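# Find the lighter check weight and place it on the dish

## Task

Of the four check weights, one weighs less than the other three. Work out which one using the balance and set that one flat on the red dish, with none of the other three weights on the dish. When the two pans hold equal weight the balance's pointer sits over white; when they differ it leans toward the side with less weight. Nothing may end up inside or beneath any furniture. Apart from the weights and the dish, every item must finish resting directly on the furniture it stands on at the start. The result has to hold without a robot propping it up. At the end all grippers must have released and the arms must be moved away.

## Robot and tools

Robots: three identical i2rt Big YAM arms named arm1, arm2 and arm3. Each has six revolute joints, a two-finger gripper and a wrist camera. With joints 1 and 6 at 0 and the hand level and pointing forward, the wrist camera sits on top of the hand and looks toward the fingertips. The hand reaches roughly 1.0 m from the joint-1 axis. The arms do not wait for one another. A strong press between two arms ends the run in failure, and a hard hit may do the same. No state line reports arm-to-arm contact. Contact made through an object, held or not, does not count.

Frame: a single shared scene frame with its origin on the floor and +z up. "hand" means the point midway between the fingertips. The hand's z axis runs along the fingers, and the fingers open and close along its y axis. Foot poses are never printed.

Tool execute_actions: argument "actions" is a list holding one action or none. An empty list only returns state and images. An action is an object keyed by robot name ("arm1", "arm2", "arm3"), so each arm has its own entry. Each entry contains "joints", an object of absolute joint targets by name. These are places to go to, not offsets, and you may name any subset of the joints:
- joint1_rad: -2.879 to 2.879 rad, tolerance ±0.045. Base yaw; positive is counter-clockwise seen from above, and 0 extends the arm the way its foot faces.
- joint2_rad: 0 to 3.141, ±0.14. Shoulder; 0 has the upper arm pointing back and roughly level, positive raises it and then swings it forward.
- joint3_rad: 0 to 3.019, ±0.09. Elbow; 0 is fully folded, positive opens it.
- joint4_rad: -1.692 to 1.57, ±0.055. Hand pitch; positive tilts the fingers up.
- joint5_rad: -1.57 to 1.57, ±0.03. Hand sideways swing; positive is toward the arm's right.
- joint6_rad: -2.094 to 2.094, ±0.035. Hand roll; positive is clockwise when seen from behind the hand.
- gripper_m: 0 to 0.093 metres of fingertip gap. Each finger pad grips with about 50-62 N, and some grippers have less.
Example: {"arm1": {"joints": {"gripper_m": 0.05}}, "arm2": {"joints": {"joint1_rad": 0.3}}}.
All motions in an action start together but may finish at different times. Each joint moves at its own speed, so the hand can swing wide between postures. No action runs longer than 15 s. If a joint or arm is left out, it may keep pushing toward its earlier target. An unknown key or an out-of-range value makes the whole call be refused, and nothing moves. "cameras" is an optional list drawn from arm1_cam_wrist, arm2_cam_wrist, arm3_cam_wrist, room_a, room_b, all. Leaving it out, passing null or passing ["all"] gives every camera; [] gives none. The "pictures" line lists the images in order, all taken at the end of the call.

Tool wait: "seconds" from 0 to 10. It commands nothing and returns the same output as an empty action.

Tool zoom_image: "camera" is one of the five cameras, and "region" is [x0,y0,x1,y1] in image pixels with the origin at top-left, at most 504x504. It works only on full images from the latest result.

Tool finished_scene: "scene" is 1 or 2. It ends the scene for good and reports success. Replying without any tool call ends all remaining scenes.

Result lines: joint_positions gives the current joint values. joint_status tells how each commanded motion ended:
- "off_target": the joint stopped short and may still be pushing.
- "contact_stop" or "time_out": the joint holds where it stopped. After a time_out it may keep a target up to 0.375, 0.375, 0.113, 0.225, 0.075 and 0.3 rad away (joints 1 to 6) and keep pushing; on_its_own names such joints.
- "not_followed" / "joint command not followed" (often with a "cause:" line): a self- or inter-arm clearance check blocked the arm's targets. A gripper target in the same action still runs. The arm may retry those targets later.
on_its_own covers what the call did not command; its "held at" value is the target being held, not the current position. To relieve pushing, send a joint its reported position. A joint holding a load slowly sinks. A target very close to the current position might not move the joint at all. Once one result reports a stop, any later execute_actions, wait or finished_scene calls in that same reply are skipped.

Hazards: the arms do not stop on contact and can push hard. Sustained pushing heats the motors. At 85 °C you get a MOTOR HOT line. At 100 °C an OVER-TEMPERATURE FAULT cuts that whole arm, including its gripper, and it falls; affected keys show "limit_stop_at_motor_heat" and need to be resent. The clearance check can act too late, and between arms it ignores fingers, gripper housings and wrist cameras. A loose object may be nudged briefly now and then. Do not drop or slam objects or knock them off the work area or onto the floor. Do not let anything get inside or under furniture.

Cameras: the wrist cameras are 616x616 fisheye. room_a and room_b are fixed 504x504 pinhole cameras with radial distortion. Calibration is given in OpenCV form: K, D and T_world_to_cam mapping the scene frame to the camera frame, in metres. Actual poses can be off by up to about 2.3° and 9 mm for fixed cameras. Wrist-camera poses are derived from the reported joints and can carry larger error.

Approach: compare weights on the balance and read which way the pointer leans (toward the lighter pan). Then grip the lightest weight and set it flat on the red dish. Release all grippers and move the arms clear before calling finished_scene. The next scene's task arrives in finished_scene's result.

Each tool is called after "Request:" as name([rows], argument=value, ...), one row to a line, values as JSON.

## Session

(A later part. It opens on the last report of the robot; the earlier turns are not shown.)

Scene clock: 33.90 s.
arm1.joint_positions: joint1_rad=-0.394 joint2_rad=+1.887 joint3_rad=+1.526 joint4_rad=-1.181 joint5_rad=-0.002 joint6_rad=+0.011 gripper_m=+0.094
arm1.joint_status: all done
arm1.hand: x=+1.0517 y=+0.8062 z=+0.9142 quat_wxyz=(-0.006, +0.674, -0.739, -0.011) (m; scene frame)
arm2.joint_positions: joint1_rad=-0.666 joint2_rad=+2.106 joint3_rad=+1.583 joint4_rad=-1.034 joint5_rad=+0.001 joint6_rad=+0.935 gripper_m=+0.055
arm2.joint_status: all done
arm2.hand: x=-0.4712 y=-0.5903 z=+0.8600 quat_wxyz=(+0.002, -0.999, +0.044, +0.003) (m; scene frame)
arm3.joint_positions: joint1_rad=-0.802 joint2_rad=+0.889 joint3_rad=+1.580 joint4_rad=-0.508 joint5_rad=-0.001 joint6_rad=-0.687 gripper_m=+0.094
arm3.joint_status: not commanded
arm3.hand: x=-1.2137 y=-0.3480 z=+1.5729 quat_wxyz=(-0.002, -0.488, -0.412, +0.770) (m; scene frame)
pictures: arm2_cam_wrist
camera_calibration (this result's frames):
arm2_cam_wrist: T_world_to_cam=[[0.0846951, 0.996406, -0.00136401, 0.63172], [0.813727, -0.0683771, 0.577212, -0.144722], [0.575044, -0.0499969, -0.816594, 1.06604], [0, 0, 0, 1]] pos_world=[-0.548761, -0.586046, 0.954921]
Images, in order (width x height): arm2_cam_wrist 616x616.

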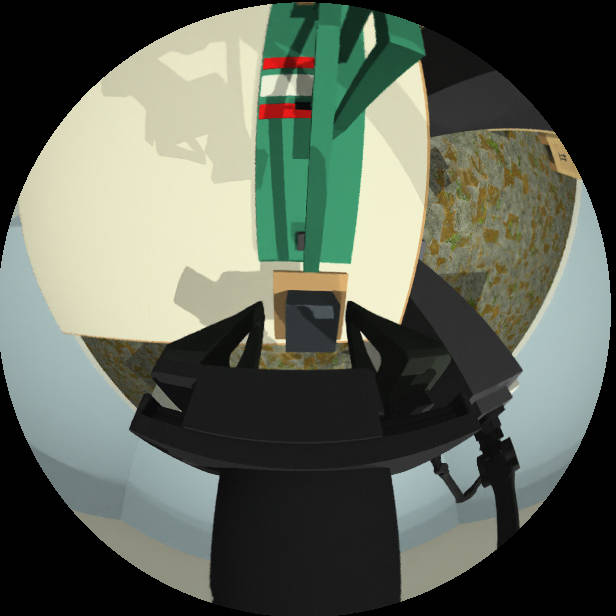

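Request:
execute_actions([
  {"arm1": {"joints": {"joint1_rad": 0.3}}, "arm2": {"joints": {"joint3_rad": 1.565, "gripper_m": 0.015}}},
], cameras=["arm2_cam_wrist", "room_a"])

Scene clock: 35.77 s.
arm1.joint_positions: joint1_rad=+0.308 joint2_rad=+1.887 joint3_rad=+1.526 joint4_rad=-1.181 joint5_rad=-0.002 joint6_rad=+0.010 gripper_m=+0.094
arm1.joint_status: all done
arm1.hand: x=+0.6745 y=+0.7018 z=+0.9170 quat_wxyz=(-0.002, +0.887, -0.461, -0.015) (m; scene frame)
arm2.joint_positions: joint1_rad=-0.666 joint2_rad=+2.106 joint3_rad=+1.573 joint4_rad=-1.031 joint5_rad=+0.003 joint6_rad=+0.935 gripper_m=+0.030
arm2.joint_status: gripper_m off_target (ended at +0.030, target +0.015); the others done
arm2.hand: x=-0.4689 y=-0.5871 z=+0.8565 quat_wxyz=(+0.006, -0.999, +0.045, +0.002) (m; scene frame)
arm3.joint_positions: joint1_rad=-0.802 joint2_rad=+0.889 joint3_rad=+1.580 joint4_rad=-0.508 joint5_rad=-0.001 joint6_rad=-0.687 gripper_m=+0.094
arm3.joint_status: not commanded
arm3.hand: x=-1.2137 y=-0.3480 z=+1.5729 quat_wxyz=(-0.002, -0.488, -0.412, +0.770) (m; scene frame)
pictures: arm2_cam_wrist, room_a
camera_calibration (this result's frames):
arm2_cam_wrist: T_world_to_cam=[[0.0854915, 0.996323, 0.0055864, 0.62276], [0.811721, -0.0729005, 0.579478, -0.149913], [0.577754, -0.0450058, -0.814969, 1.06483], [0, 0, 0, 1]] pos_world=[-0.546766, -0.583475, 0.9512]
Images, in order (width x height): arm2_cam_wrist 616x616, room_a 504x504.

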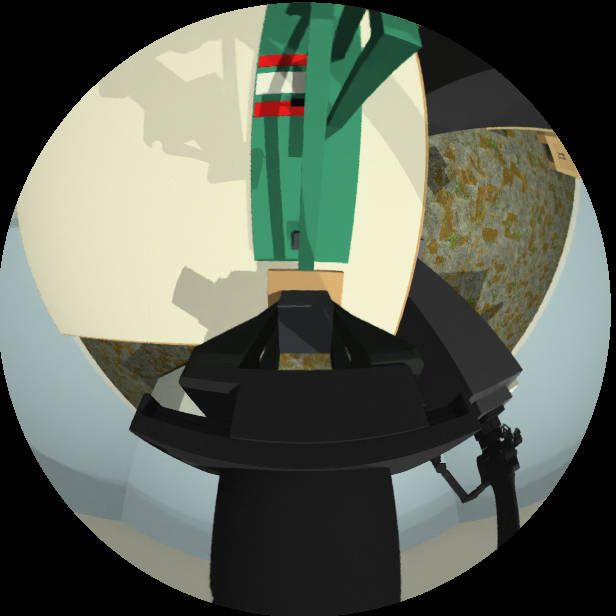

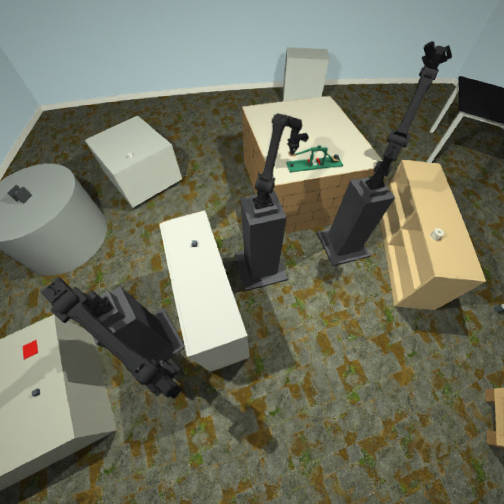

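Request:
execute_actions(actions=[], cameras=["arm1_cam_wrist"])

Scene clock: 38.17 s.
arm1.joint_positions: joint1_rad=+0.308 joint2_rad=+1.887 joint3_rad=+1.526 joint4_rad=-1.181 joint5_rad=-0.002 joint6_rad=+0.010 gripper_m=+0.094
arm1.joint_status: all done
arm1.hand: x=+0.6745 y=+0.7018 z=+0.9170 quat_wxyz=(-0.002, +0.887, -0.461, -0.015) (m; scene frame)
arm2.joint_positions: joint1_rad=-0.666 joint2_rad=+2.106 joint3_rad=+1.573 joint4_rad=-1.031 joint5_rad=+0.003 joint6_rad=+0.935 gripper_m=+0.030
arm2.joint_status: gripper_m off_target (ended at +0.030, target +0.015); the others done
arm2.hand: x=-0.4689 y=-0.5871 z=+0.8565 quat_wxyz=(+0.006, -0.999, +0.045, +0.002) (m; scene frame)
arm3.joint_positions: joint1_rad=-0.802 joint2_rad=+0.889 joint3_rad=+1.580 joint4_rad=-0.508 joint5_rad=-0.001 joint6_rad=-0.687 gripper_m=+0.094
arm3.joint_status: not commanded
arm3.hand: x=-1.2137 y=-0.3480 z=+1.5729 quat_wxyz=(-0.002, -0.488, -0.412, +0.770) (m; scene frame)
pictures: arm1_cam_wrist
camera_calibration (this result's frames):
arm1_cam_wrist: T_world_to_cam=[[0.817478, 0.5759, -0.00828248, -0.947866], [0.476317, -0.667898, 0.571869, -0.371369], [0.323808, -0.471436, -0.820303, 0.990537], [0, 0, 0, 1]] pos_world=[0.631006, 0.764814, 1.01706]
Images, in order (width x height): arm1_cam_wrist 616x616.

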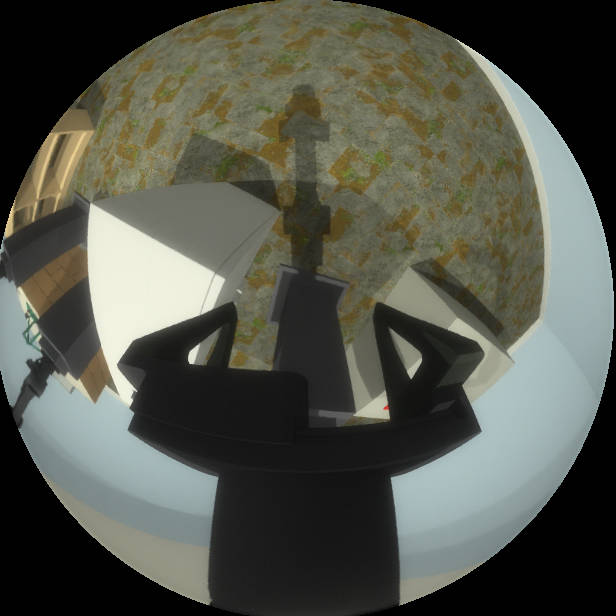

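Request:
zoom_image(camera="arm1_cam_wrist", region=[60, 150, 310, 330])

Region (60, 150, 310, 330) of arm1_cam_wrist's 616x616 image, scaled by 2.016, with more detail than that image has; it fills the top 363 rows of this view, and the rest is white.

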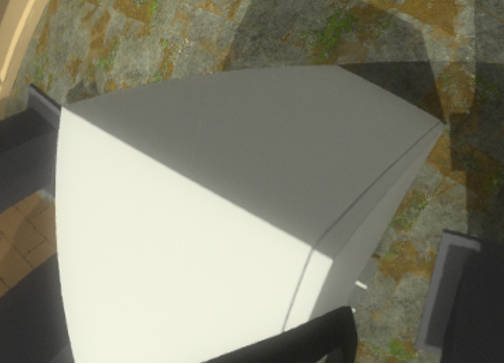

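Request:
execute_actions([
  {"arm1": {"joints": {"joint1_rad": 0.6}}, "arm2": {"joints": {"joint1_rad": 2.264, "joint2_rad": 2.03, "joint3_rad": 1.645, "joint4_rad": -0.89, "joint6_rad": 0.0}}},
], cameras=["arm1_cam_wrist", "arm2_cam_wrist", "room_a", "room_b"])

Scene clock: 45.90 s.
arm1.joint_positions: joint1_rad=+0.604 joint2_rad=+1.887 joint3_rad=+1.526 joint4_rad=-1.181 joint5_rad=-0.002 joint6_rad=+0.010 gripper_m=+0.094
arm1.joint_status: all done
arm1.hand: x=+0.5542 y=+0.5853 z=+0.9184 quat_wxyz=(+0.000, +0.945, -0.326, -0.016) (m; scene frame)
arm2.joint_positions: joint1_rad=+2.271 joint2_rad=+2.055 joint3_rad=+1.617 joint4_rad=-0.886 joint5_rad=-0.002 joint6_rad=+0.007 gripper_m=+0.030
arm2.joint_status: all done
arm2.hand: x=+0.4644 y=+0.2607 z=+0.9246 quat_wxyz=(-0.121, +0.309, -0.942, -0.046) (m; scene frame)
arm3.joint_positions: joint1_rad=-0.802 joint2_rad=+0.889 joint3_rad=+1.580 joint4_rad=-0.508 joint5_rad=-0.001 joint6_rad=-0.687 gripper_m=+0.094
arm3.joint_status: not commanded
arm3.hand: x=-1.2137 y=-0.3480 z=+1.5729 quat_wxyz=(-0.002, -0.488, -0.412, +0.770) (m; scene frame)
pictures: arm1_cam_wrist, arm2_cam_wrist, room_a, room_b
camera_calibration (this result's frames):
arm1_cam_wrist: T_world_to_cam=[[0.614214, 0.789099, -0.00798414, -0.794787], [0.651243, -0.501145, 0.569856, -0.585357], [0.445672, -0.355213, -0.821706, 0.841448], [0, 0, 0, 1]] pos_world=[0.494369, 0.632711, 1.01865]
arm2_cam_wrist: T_world_to_cam=[[0.597121, -0.801954, -0.0177682, -0.049299], [-0.746147, -0.563428, 0.354702, 0.174042], [-0.294466, -0.198542, -0.934811, 1.1752], [0, 0, 0, 1]] pos_world=[0.505354, 0.291852, 1.03598]
Images, in order (width x height): arm1_cam_wrist 616x616, arm2_cam_wrist 616x616, room_a 504x504, room_b 504x504.

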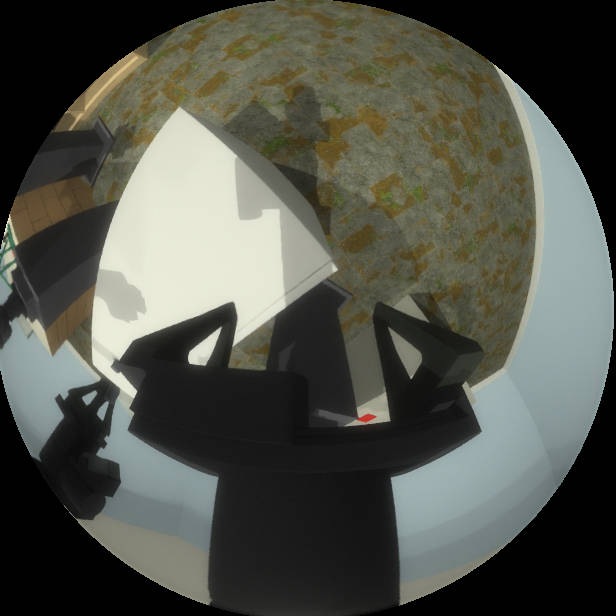

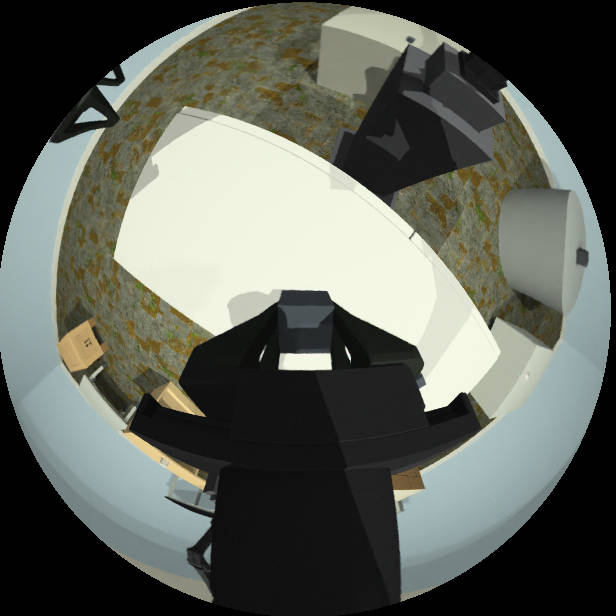

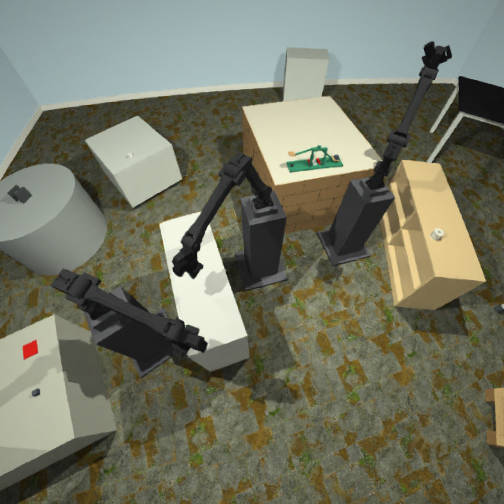

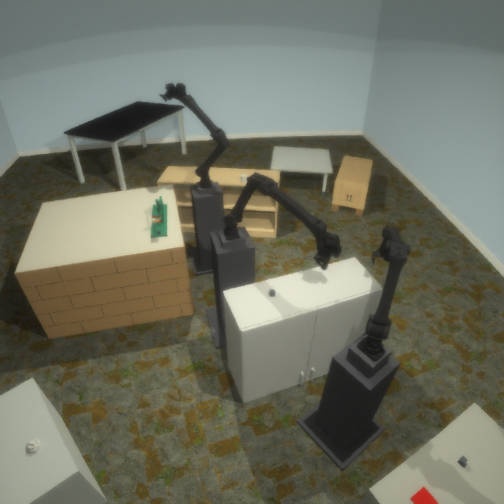

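Request:
zoom_image(camera="arm1_cam_wrist", region=[130, 80, 370, 300])

Request:
zoom_image(camera="arm2_cam_wrist", region=[90, 80, 290, 290])

Request:
zoom_image(camera="arm2_cam_wrist", region=[380, 200, 540, 420])

Region (130, 80, 370, 300) of arm1_cam_wrist's 616x616 image, scaled by 2.100, with more detail than that image has; it fills the top 462 rows of this view, and the rest is white.

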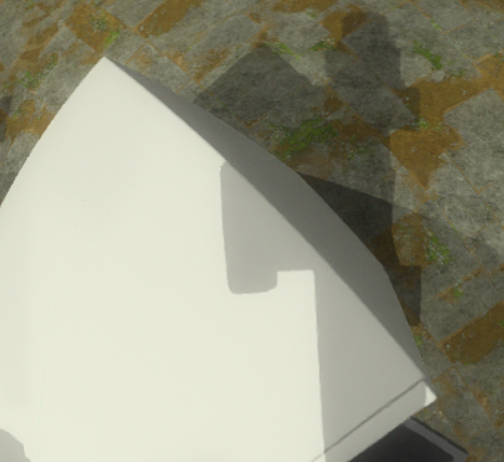

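Region (90, 80, 290, 290) of arm2_cam_wrist's 616x616 image, scaled by 2.400, with more detail than that image has; it fills the left 480 columns of this view, and the rest is white.

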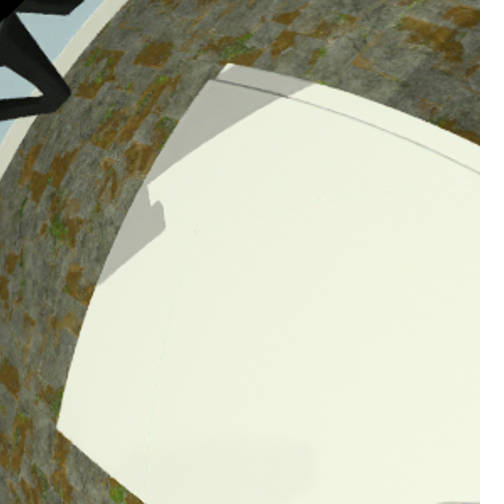

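Region (380, 200, 540, 420) of arm2_cam_wrist's 616x616 image, scaled by 2.291, with more detail than that image has; it fills the left 367 columns of this view, and the rest is white.

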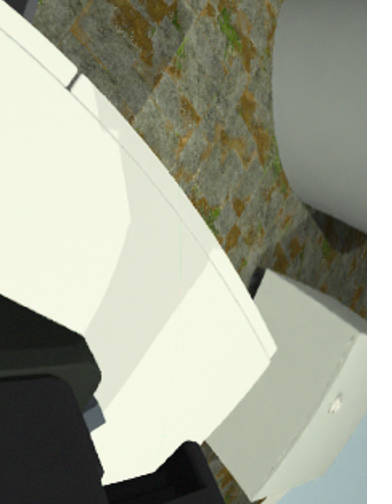

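Request:
execute_actions([
  {"arm2": {"joints": {"joint2_rad": 2.238, "joint3_rad": 1.56, "joint4_rad": -0.638}}},
], cameras=["arm1_cam_wrist", "arm2_cam_wrist", "room_a", "room_b"])

Scene clock: 48.77 s.
arm1.joint_positions: joint1_rad=+0.604 joint2_rad=+1.887 joint3_rad=+1.526 joint4_rad=-1.181 joint5_rad=-0.002 joint6_rad=+0.010 gripper_m=+0.094
arm1.joint_status: not commanded
arm1.hand: x=+0.5542 y=+0.5853 z=+0.9184 quat_wxyz=(+0.000, +0.945, -0.326, -0.016) (m; scene frame)
arm2.joint_positions: joint1_rad=+2.271 joint2_rad=+2.253 joint3_rad=+1.538 joint4_rad=-0.648 joint5_rad=-0.002 joint6_rad=+0.007 gripper_m=+0.030
arm2.joint_status: all done
arm2.hand: x=+0.4553 y=+0.2556 z=+0.7811 quat_wxyz=(-0.102, +0.310, -0.945, -0.040) (m; scene frame)
arm3.joint_positions: joint1_rad=-0.802 joint2_rad=+0.889 joint3_rad=+1.580 joint4_rad=-0.508 joint5_rad=-0.001 joint6_rad=-0.687 gripper_m=+0.094
arm3.joint_status: not commanded
arm3.hand: x=-1.2137 y=-0.3480 z=+1.5729 quat_wxyz=(-0.002, -0.488, -0.412, +0.770) (m; scene frame)
pictures: arm1_cam_wrist, arm2_cam_wrist, room_a, room_b
camera_calibration (this result's frames):
arm1_cam_wrist: T_world_to_cam=[[0.614214, 0.789099, -0.00798414, -0.794787], [0.651243, -0.501145, 0.569856, -0.585357], [0.445672, -0.355213, -0.821706, 0.841448], [0, 0, 0, 1]] pos_world=[0.494369, 0.632711, 1.01865]
arm2_cam_wrist: T_world_to_cam=[[0.596857, -0.802152, -0.0177139, -0.0503716], [-0.733952, -0.554764, 0.391856, 0.178459], [-0.324155, -0.22088, -0.919856, 1.04486], [0, 0, 0, 1]] pos_world=[0.499742, 0.289387, 0.890299]
Images, in order (width x height): arm1_cam_wrist 616x616, arm2_cam_wrist 616x616, room_a 504x504, room_b 504x504.

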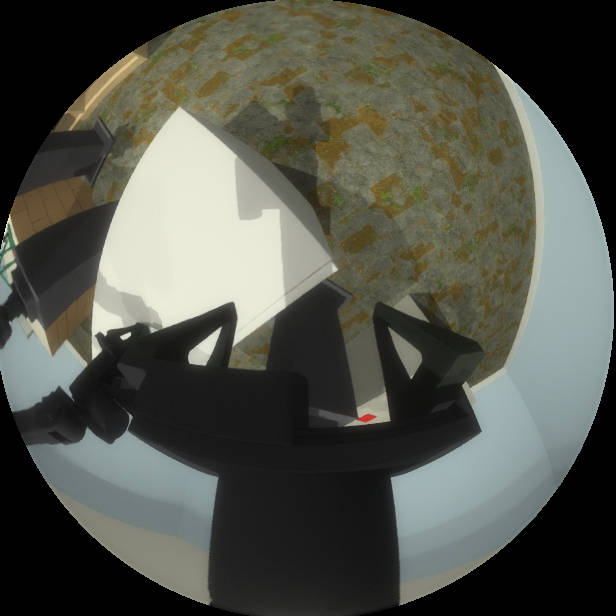

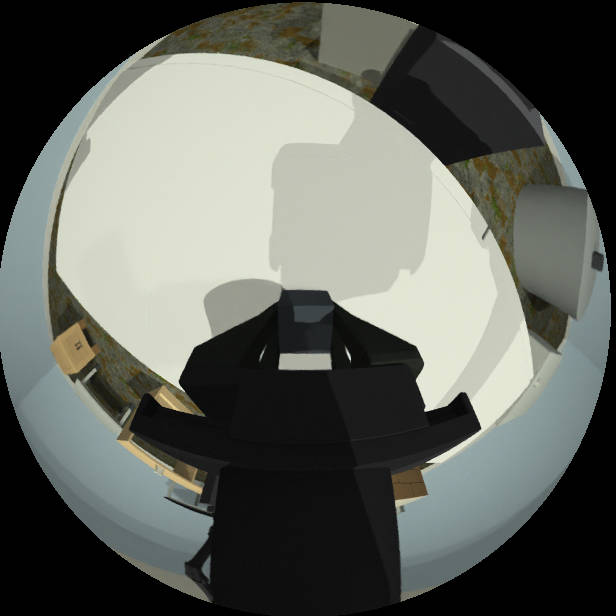

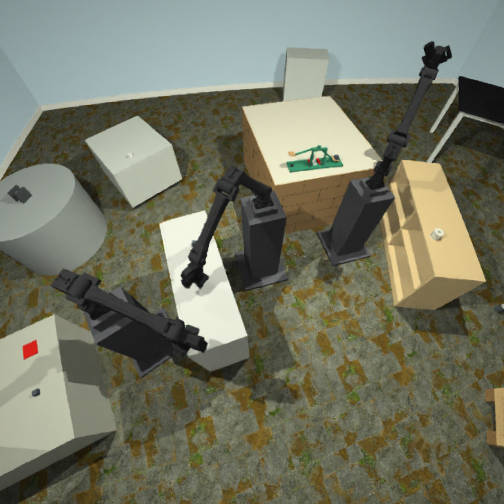

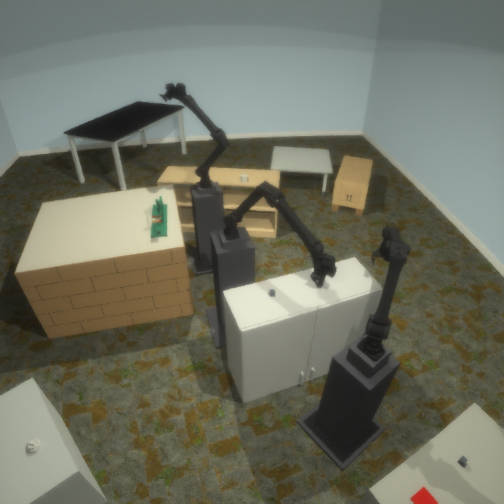

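Request:
zoom_image(camera="arm2_cam_wrist", region=[200, 250, 420, 390])

Request:
zoom_image(camera="room_b", region=[260, 240, 360, 310])

Request:
zoom_image(camera="room_a", region=[160, 240, 240, 310])

Request:
zoom_image(camera="arm1_cam_wrist", region=[70, 270, 200, 400])

Region (200, 250, 420, 390) of arm2_cam_wrist's 616x616 image, scaled by 2.291, with more detail than that image has; it fills the top 321 rows of this view, and the rest is white.

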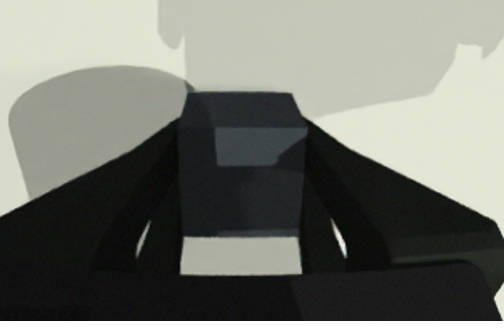

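Region (260, 240, 360, 310) of room_b's 504x504 image, scaled by 5.040, with more detail than that image has; it fills the top 353 rows of this view, and the rest is white.

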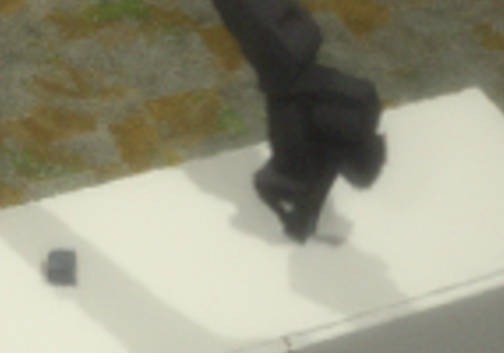

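Region (160, 240, 240, 310) of room_a's 504x504 image, scaled by 6.300, with more detail than that image has; it fills the top 441 rows of this view, and the rest is white.

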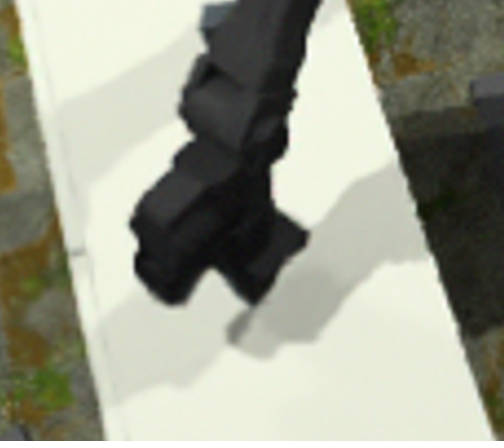

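Region (70, 270, 200, 400) of arm1_cam_wrist's 616x616 image, scaled by 3.877, with more detail than that image has.

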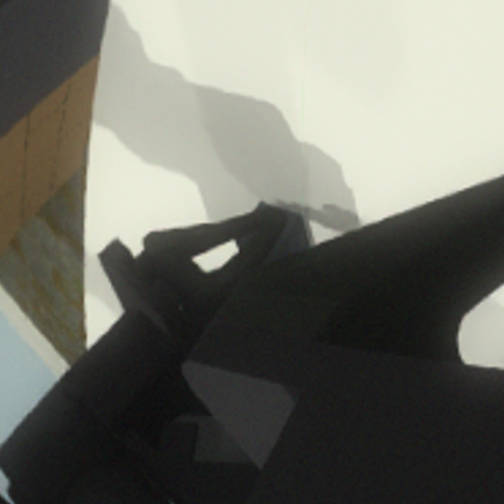

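Request:
zoom_image(camera="arm2_cam_wrist", region=[440, 180, 560, 400])

Request:
zoom_image(camera="arm2_cam_wrist", region=[30, 30, 250, 300])

Region (440, 180, 560, 400) of arm2_cam_wrist's 616x616 image, scaled by 2.291, with more detail than that image has; it fills the left 275 columns of this view, and the rest is white.

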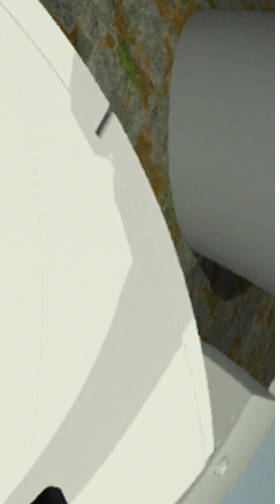

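Region (30, 30, 250, 300) of arm2_cam_wrist's 616x616 image, scaled by 1.867, with more detail than that image has; it fills the left 411 columns of this view, and the rest is white.

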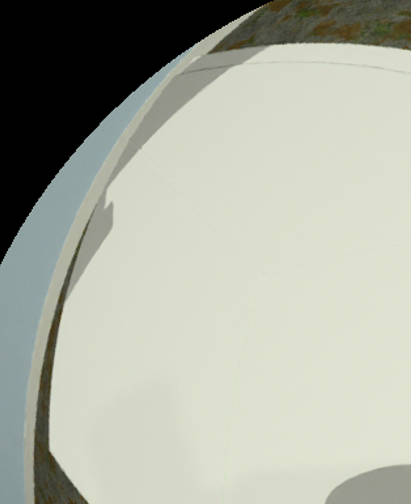

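Request:
execute_actions([
  {"arm1": {"joints": {"joint1_rad": 0.65, "joint2_rad": 1.965, "joint3_rad": 1.405, "joint4_rad": -0.985, "joint6_rad": -0.665}}, "arm2": {"joints": {"gripper_m": 0.09}}},
], cameras=["arm1_cam_wrist", "arm2_cam_wrist", "room_b"])

Scene clock: 55.63 s.
arm1.joint_positions: joint1_rad=+0.646 joint2_rad=+1.977 joint3_rad=+1.382 joint4_rad=-0.995 joint5_rad=-0.002 joint6_rad=-0.650 gripper_m=+0.094
arm1.joint_status: all done
arm1.hand: x=+0.5584 y=+0.5523 z=+0.8215 quat_wxyz=(+0.009, +1.000, +0.019, +0.004) (m; scene frame)
arm2.joint_positions: joint1_rad=+2.271 joint2_rad=+2.253 joint3_rad=+1.538 joint4_rad=-0.648 joint5_rad=-0.002 joint6_rad=+0.007 gripper_m=+0.090
arm2.joint_status: all done
arm2.hand: x=+0.4553 y=+0.2556 z=+0.7811 quat_wxyz=(-0.102, +0.310, -0.945, -0.040) (m; scene frame)
arm3.joint_positions: joint1_rad=-0.802 joint2_rad=+0.889 joint3_rad=+1.580 joint4_rad=-0.508 joint5_rad=-0.001 joint6_rad=-0.687 gripper_m=+0.094
arm3.joint_status: not commanded
arm3.hand: x=-1.2137 y=-0.3480 z=+1.5729 quat_wxyz=(-0.002, -0.488, -0.412, +0.770) (m; scene frame)
pictures: arm1_cam_wrist, arm2_cam_wrist, room_b
camera_calibration (this result's frames):
arm1_cam_wrist: T_world_to_cam=[[-0.0408766, 0.999044, -0.015515, -0.516062], [0.798308, 0.0419935, 0.600783, -0.956834], [0.60086, 0.0121722, -0.799261, 0.440211], [0, 0, 0, 1]] pos_world=[0.478248, 0.550391, 0.918686]
arm2_cam_wrist: T_world_to_cam=[[0.596859, -0.80215, -0.0177144, -0.0503725], [-0.734074, -0.554851, 0.391505, 0.178887], [-0.323874, -0.220669, -0.920006, 1.04485], [0, 0, 0, 1]] pos_world=[0.499782, 0.289416, 0.890341]
Images, in order (width x height): arm1_cam_wrist 616x616, arm2_cam_wrist 616x616, room_b 504x504.

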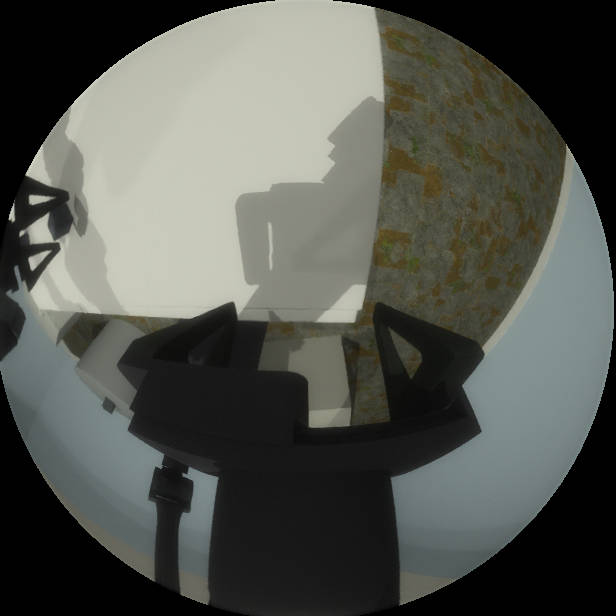

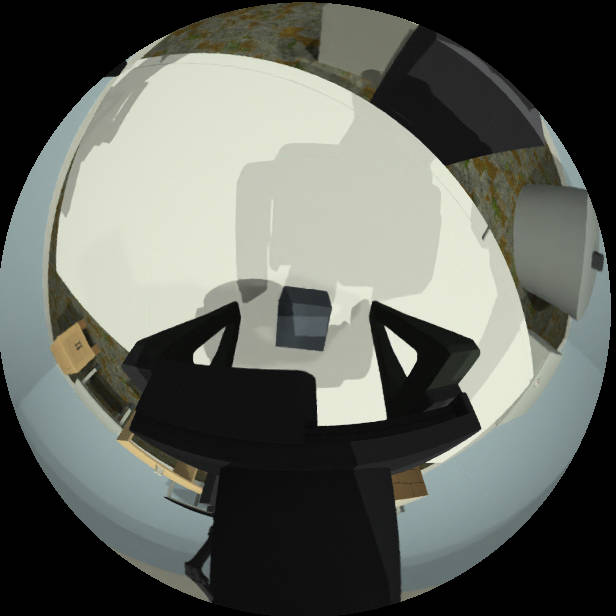

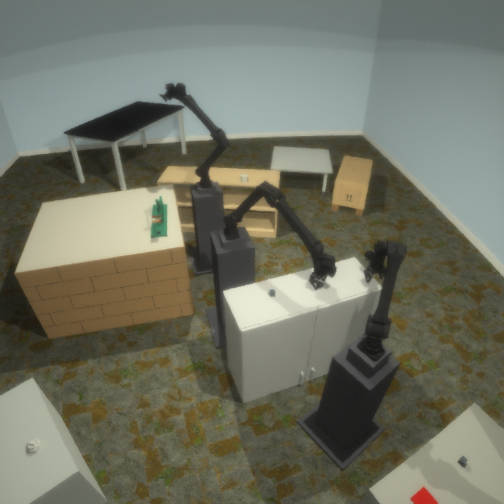

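Request:
zoom_image(camera="arm2_cam_wrist", region=[225, 265, 385, 375])

Request:
zoom_image(camera="arm1_cam_wrist", region=[0, 150, 140, 300])

Request:
zoom_image(camera="arm1_cam_wrist", region=[220, 260, 400, 360])

Region (225, 265, 385, 375) of arm2_cam_wrist's 616x616 image, scaled by 3.150, with more detail than that image has; it fills the top 346 rows of this view, and the rest is white.

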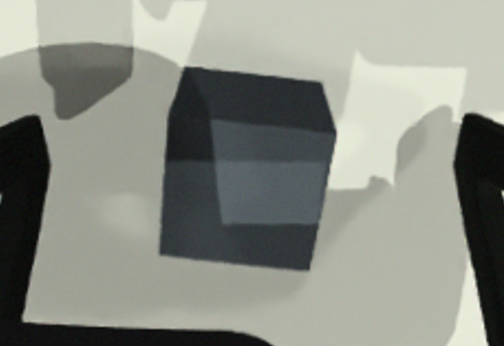

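Region (0, 150, 140, 300) of arm1_cam_wrist's 616x616 image, scaled by 3.360, with more detail than that image has; it fills the left 470 columns of this view, and the rest is white.

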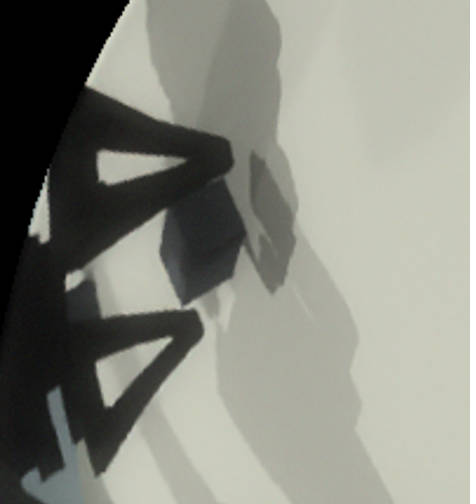

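Region (220, 260, 400, 360) of arm1_cam_wrist's 616x616 image, scaled by 2.800, with more detail than that image has.

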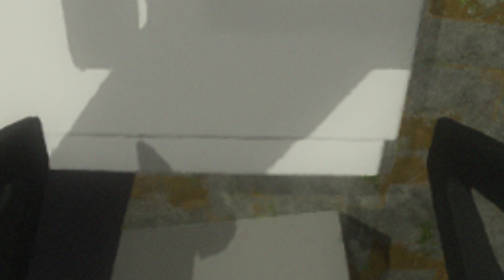

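Request:
execute_actions([
  {"arm1": {"joints": {"joint1_rad": 1.22, "joint4_rad": -0.96, "joint6_rad": -0.54}}, "arm2": {"joints": {"joint1_rad": 1.2, "joint2_rad": 1.5}}},
], cameras=["arm1_cam_wrist", "room_a", "room_b"])

Scene clock: 58.83 s.
arm1.joint_positions: joint1_rad=+1.227 joint2_rad=+1.977 joint3_rad=+1.382 joint4_rad=-0.966 joint5_rad=-0.002 joint6_rad=-0.554 gripper_m=+0.094
arm1.joint_status: all done
arm1.hand: x=+0.4525 y=+0.2562 z=+0.8236 quat_wxyz=(+0.001, +0.966, +0.259, -0.009) (m; scene frame)
arm2.joint_positions: joint1_rad=+1.209 joint2_rad=+1.478 joint3_rad=+1.551 joint4_rad=-0.635 joint5_rad=+0.002 joint6_rad=+0.007 gripper_m=+0.090
arm2.joint_status: all done
arm2.hand: x=+0.5176 y=-0.4053 z=+1.2924 quat_wxyz=(-0.473, -0.189, -0.855, +0.094) (m; scene frame)
arm3.joint_positions: joint1_rad=-0.802 joint2_rad=+0.889 joint3_rad=+1.580 joint4_rad=-0.508 joint5_rad=-0.001 joint6_rad=-0.687 gripper_m=+0.094
arm3.joint_status: not commanded
arm3.hand: x=-1.2137 y=-0.3480 z=+1.5729 quat_wxyz=(-0.002, -0.488, -0.412, +0.770) (m; scene frame)
pictures: arm1_cam_wrist, room_a, room_b
camera_calibration (this result's frames):
arm1_cam_wrist: T_world_to_cam=[[-0.501444, 0.865175, 0.00515668, 0.00110502], [0.705951, 0.4057, 0.580552, -0.895893], [0.500187, 0.294755, -0.814207, 0.494632], [0, 0, 0, 1]] pos_world=[0.385602, 0.216713, 0.922839]
Images, in order (width x height): arm1_cam_wrist 616x616, room_a 504x504, room_b 504x504.

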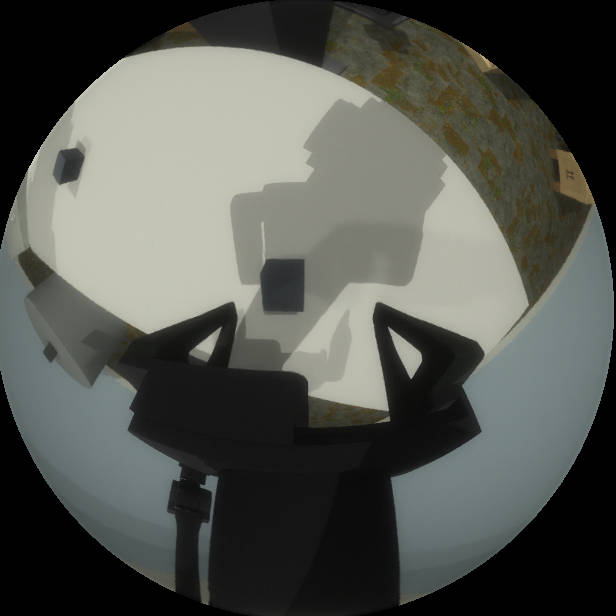

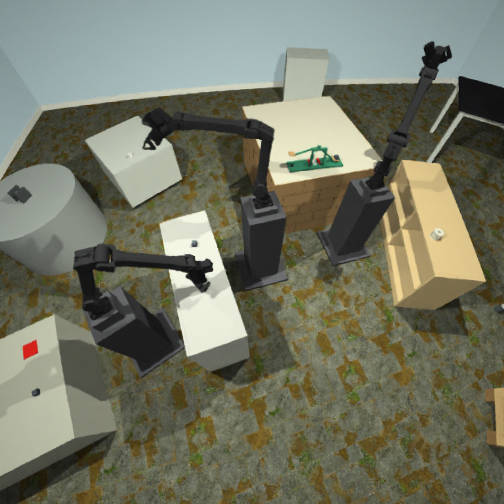

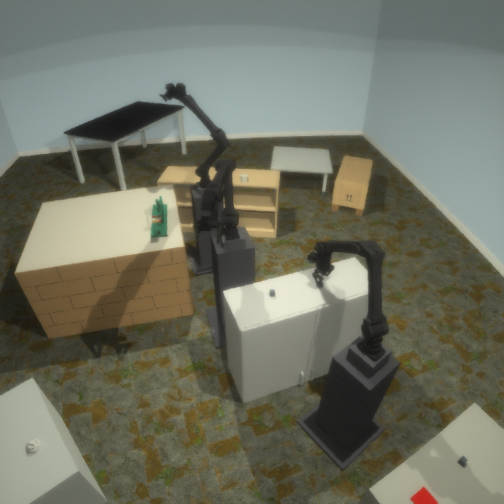

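Request:
zoom_image(camera="arm1_cam_wrist", region=[215, 240, 395, 350])

Request:
zoom_image(camera="arm1_cam_wrist", region=[245, 245, 325, 325])

Region (215, 240, 395, 350) of arm1_cam_wrist's 616x616 image, scaled by 2.800, with more detail than that image has.

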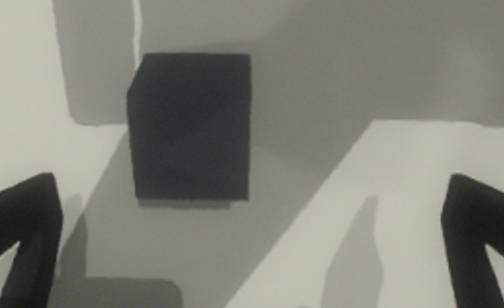

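Region (245, 245, 325, 325) of arm1_cam_wrist's 616x616 image, scaled by 6.300, with more detail than that image has.

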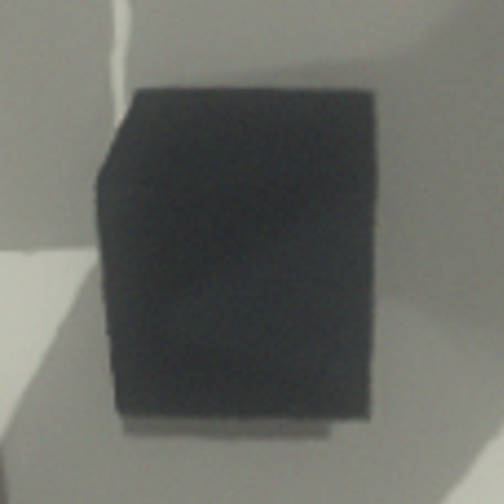

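Request:
execute_actions([
  {"arm1": {"joints": {"joint1_rad": 1.258, "joint2_rad": 2.037, "joint4_rad": -0.927, "gripper_m": 0.065}}},
], cameras=["arm1_cam_wrist"])

Scene clock: 60.97 s.
arm1.joint_positions: joint1_rad=+1.249 joint2_rad=+2.032 joint3_rad=+1.382 joint4_rad=-0.938 joint5_rad=-0.002 joint6_rad=-0.554 gripper_m=+0.065
arm1.joint_status: all done
arm1.hand: x=+0.4535 y=+0.2436 z=+0.7945 quat_wxyz=(+0.005, +0.963, +0.269, +0.004) (m; scene frame)
arm2.joint_positions: joint1_rad=+1.209 joint2_rad=+1.478 joint3_rad=+1.551 joint4_rad=-0.635 joint5_rad=+0.002 joint6_rad=+0.007 gripper_m=+0.090
arm2.joint_status: not commanded
arm2.hand: x=+0.5176 y=-0.4053 z=+1.2924 quat_wxyz=(-0.473, -0.189, -0.855, +0.094) (m; scene frame)
arm3.joint_positions: joint1_rad=-0.802 joint2_rad=+0.889 joint3_rad=+1.580 joint4_rad=-0.508 joint5_rad=-0.001 joint6_rad=-0.687 gripper_m=+0.094
arm3.joint_status: not commanded
arm3.hand: x=-1.2137 y=-0.3480 z=+1.5729 quat_wxyz=(-0.002, -0.488, -0.412, +0.770) (m; scene frame)
pictures: arm1_cam_wrist
camera_calibration (this result's frames):
arm1_cam_wrist: T_world_to_cam=[[-0.520531, 0.853798, -0.00875384, 0.0351561], [0.681064, 0.421361, 0.598837, -0.881682], [0.514975, 0.305752, -0.800823, 0.454112], [0, 0, 0, 1]] pos_world=[0.384926, 0.202645, 0.891955]
Images, in order (width x height): arm1_cam_wrist 616x616.

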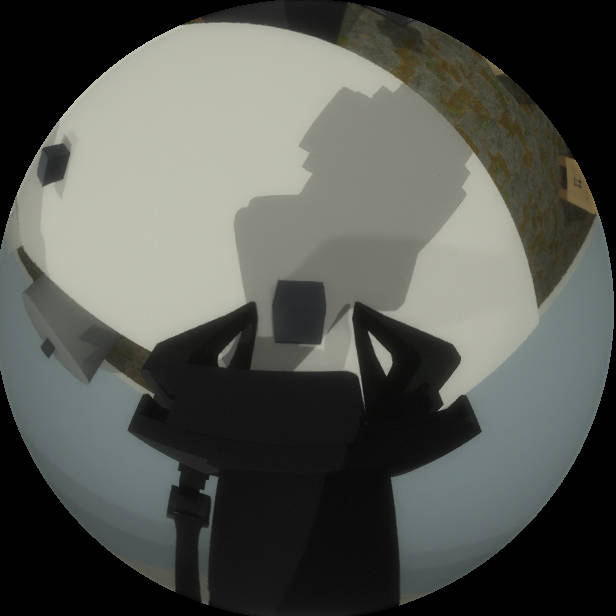

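Request:
execute_actions([
  {"arm1": {"joints": {"joint1_rad": 1.266, "joint2_rad": 2.053, "gripper_m": 0.015}}},
], cameras=["arm1_cam_wrist"])

Scene clock: 61.70 s.
arm1.joint_positions: joint1_rad=+1.252 joint2_rad=+2.033 joint3_rad=+1.382 joint4_rad=-0.937 joint5_rad=-0.001 joint6_rad=-0.553 gripper_m=+0.030
arm1.joint_status: gripper_m off_target (ended at +0.030, target +0.015); the others done
arm1.hand: x=+0.4535 y=+0.2423 z=+0.7941 quat_wxyz=(+0.004, +0.963, +0.270, +0.004) (m; scene frame)
arm2.joint_positions: joint1_rad=+1.209 joint2_rad=+1.478 joint3_rad=+1.551 joint4_rad=-0.635 joint5_rad=+0.002 joint6_rad=+0.007 gripper_m=+0.090
arm2.joint_status: not commanded
arm2.hand: x=+0.5176 y=-0.4053 z=+1.2924 quat_wxyz=(-0.473, -0.189, -0.855, +0.094) (m; scene frame)
arm3.joint_positions: joint1_rad=-0.802 joint2_rad=+0.889 joint3_rad=+1.580 joint4_rad=-0.508 joint5_rad=-0.001 joint6_rad=-0.687 gripper_m=+0.094
arm3.joint_status: not commanded
arm3.hand: x=-1.2137 y=-0.3480 z=+1.5729 quat_wxyz=(-0.002, -0.488, -0.412, +0.770) (m; scene frame)
pictures: arm1_cam_wrist
camera_calibration (this result's frames):
arm1_cam_wrist: T_world_to_cam=[[-0.522492, 0.852607, -0.00795876, 0.0368014], [0.679866, 0.422231, 0.599586, -0.881181], [0.514571, 0.307868, -0.800271, 0.453403], [0, 0, 0, 1]] pos_world=[0.385005, 0.201096, 0.891482]
Images, in order (width x height): arm1_cam_wrist 616x616.

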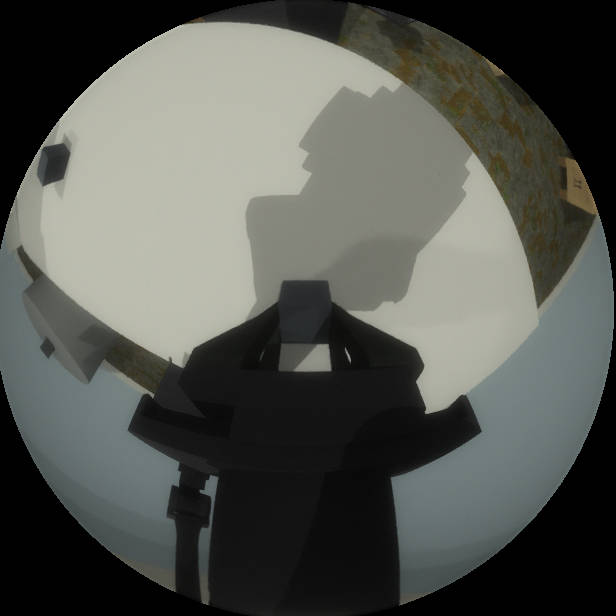

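Request:
zoom_image(camera="arm1_cam_wrist", region=[240, 265, 370, 380])

Region (240, 265, 370, 380) of arm1_cam_wrist's 616x616 image, scaled by 3.877, with more detail than that image has; it fills the top 446 rows of this view, and the rest is white.

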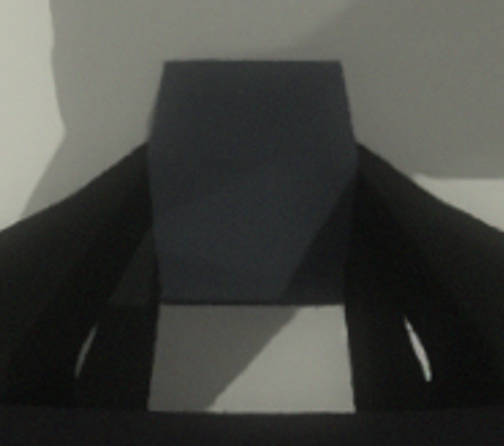

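Request:
execute_actions(actions=[])

Scene clock: 63.10 s.
arm1.joint_positions: joint1_rad=+1.252 joint2_rad=+2.033 joint3_rad=+1.382 joint4_rad=-0.937 joint5_rad=-0.001 joint6_rad=-0.553 gripper_m=+0.030
arm1.joint_status: gripper_m off_target (ended at +0.030, target +0.015); the others done
arm1.hand: x=+0.4535 y=+0.2423 z=+0.7941 quat_wxyz=(+0.004, +0.963, +0.270, +0.004) (m; scene frame)
arm2.joint_positions: joint1_rad=+1.209 joint2_rad=+1.478 joint3_rad=+1.551 joint4_rad=-0.635 joint5_rad=+0.002 joint6_rad=+0.007 gripper_m=+0.090
arm2.joint_status: not commanded
arm2.hand: x=+0.5176 y=-0.4053 z=+1.2924 quat_wxyz=(-0.473, -0.189, -0.855, +0.094) (m; scene frame)
arm3.joint_positions: joint1_rad=-0.802 joint2_rad=+0.889 joint3_rad=+1.580 joint4_rad=-0.508 joint5_rad=-0.001 joint6_rad=-0.687 gripper_m=+0.094
arm3.joint_status: not commanded
arm3.hand: x=-1.2137 y=-0.3480 z=+1.5729 quat_wxyz=(-0.002, -0.488, -0.412, +0.770) (m; scene frame)
pictures: arm1_cam_wrist, arm2_cam_wrist, arm3_cam_wrist, room_a, room_b
camera_calibration (this result's frames):
arm1_cam_wrist: T_world_to_cam=[[-0.522492, 0.852607, -0.00795876, 0.0368014], [0.679866, 0.422231, 0.599586, -0.881181], [0.514571, 0.307868, -0.800271, 0.453403], [0, 0, 0, 1]] pos_world=[0.385005, 0.201096, 0.891482]
arm2_cam_wrist: T_world_to_cam=[[-0.406259, -0.913551, -0.0194285, -0.13236], [-0.843737, 0.383206, -0.375848, 1.08639], [0.350802, -0.136299, -0.926478, 1.08292], [0, 0, 0, 1]] pos_world=[0.482963, -0.389627, 1.40905]
arm3_cam_wrist: T_world_to_cam=[[-0.411512, 0.665195, 0.623036, -1.24548], [0.012131, 0.687537, -0.726048, 1.39729], [-0.911324, -0.291219, -0.290999, -0.624897], [0, 0, 0, 1]] pos_world=[-1.09896, -0.314185, 1.60863]
Images, in order (width x height): arm1_cam_wrist 616x616, arm2_cam_wrist 616x616, arm3_cam_wrist 616x616, room_a 504x504, room_b 504x504.

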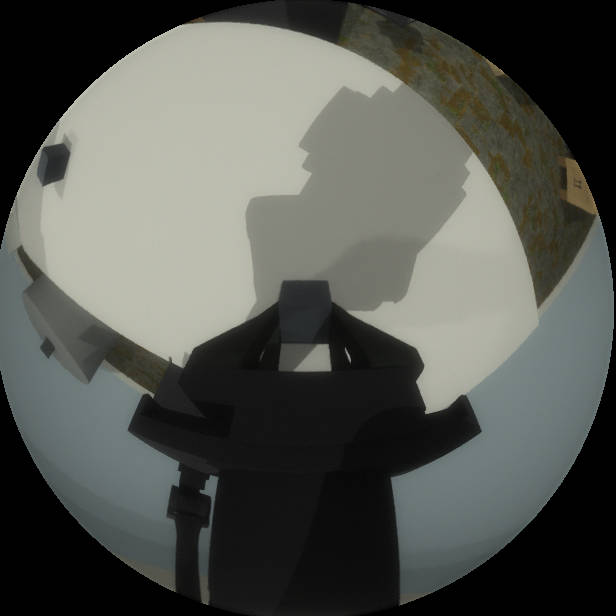

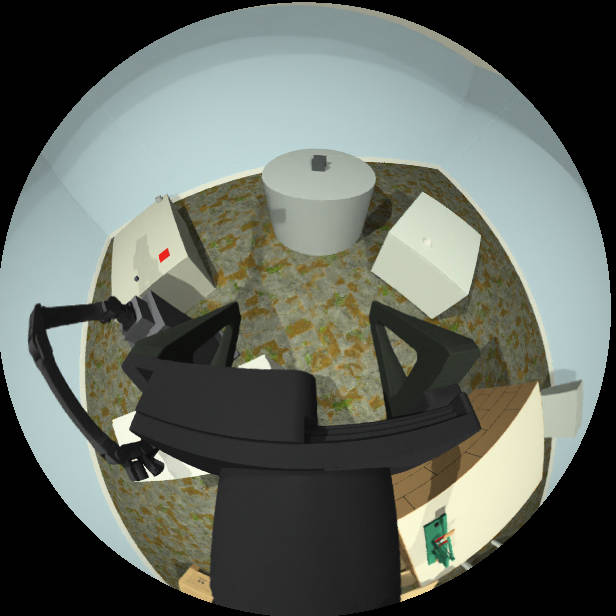

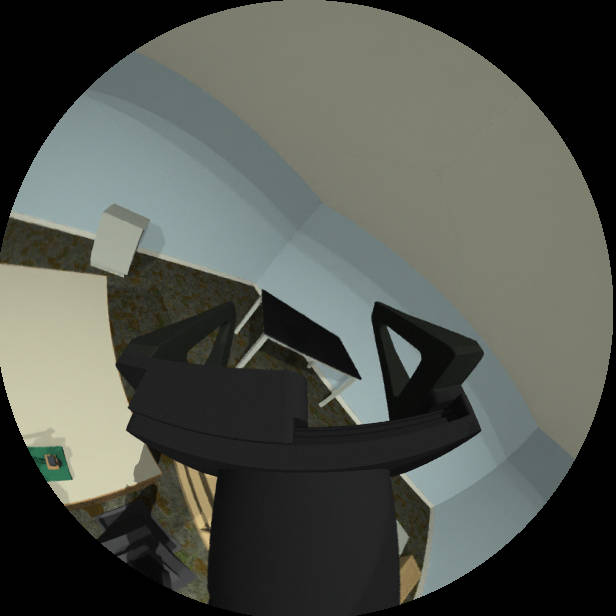

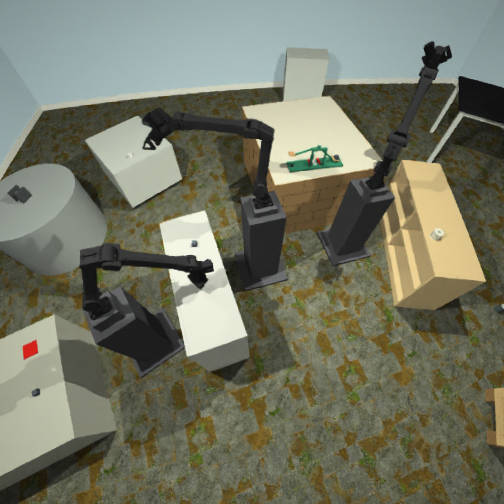

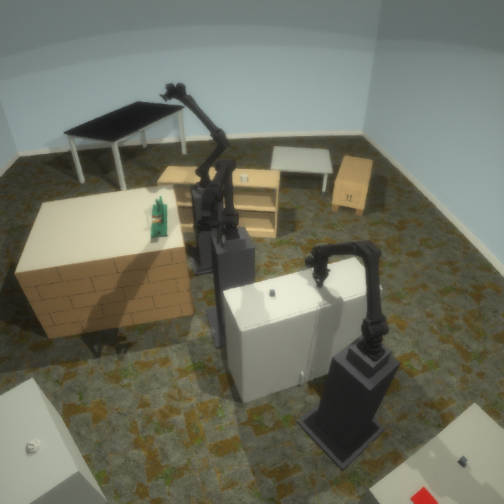

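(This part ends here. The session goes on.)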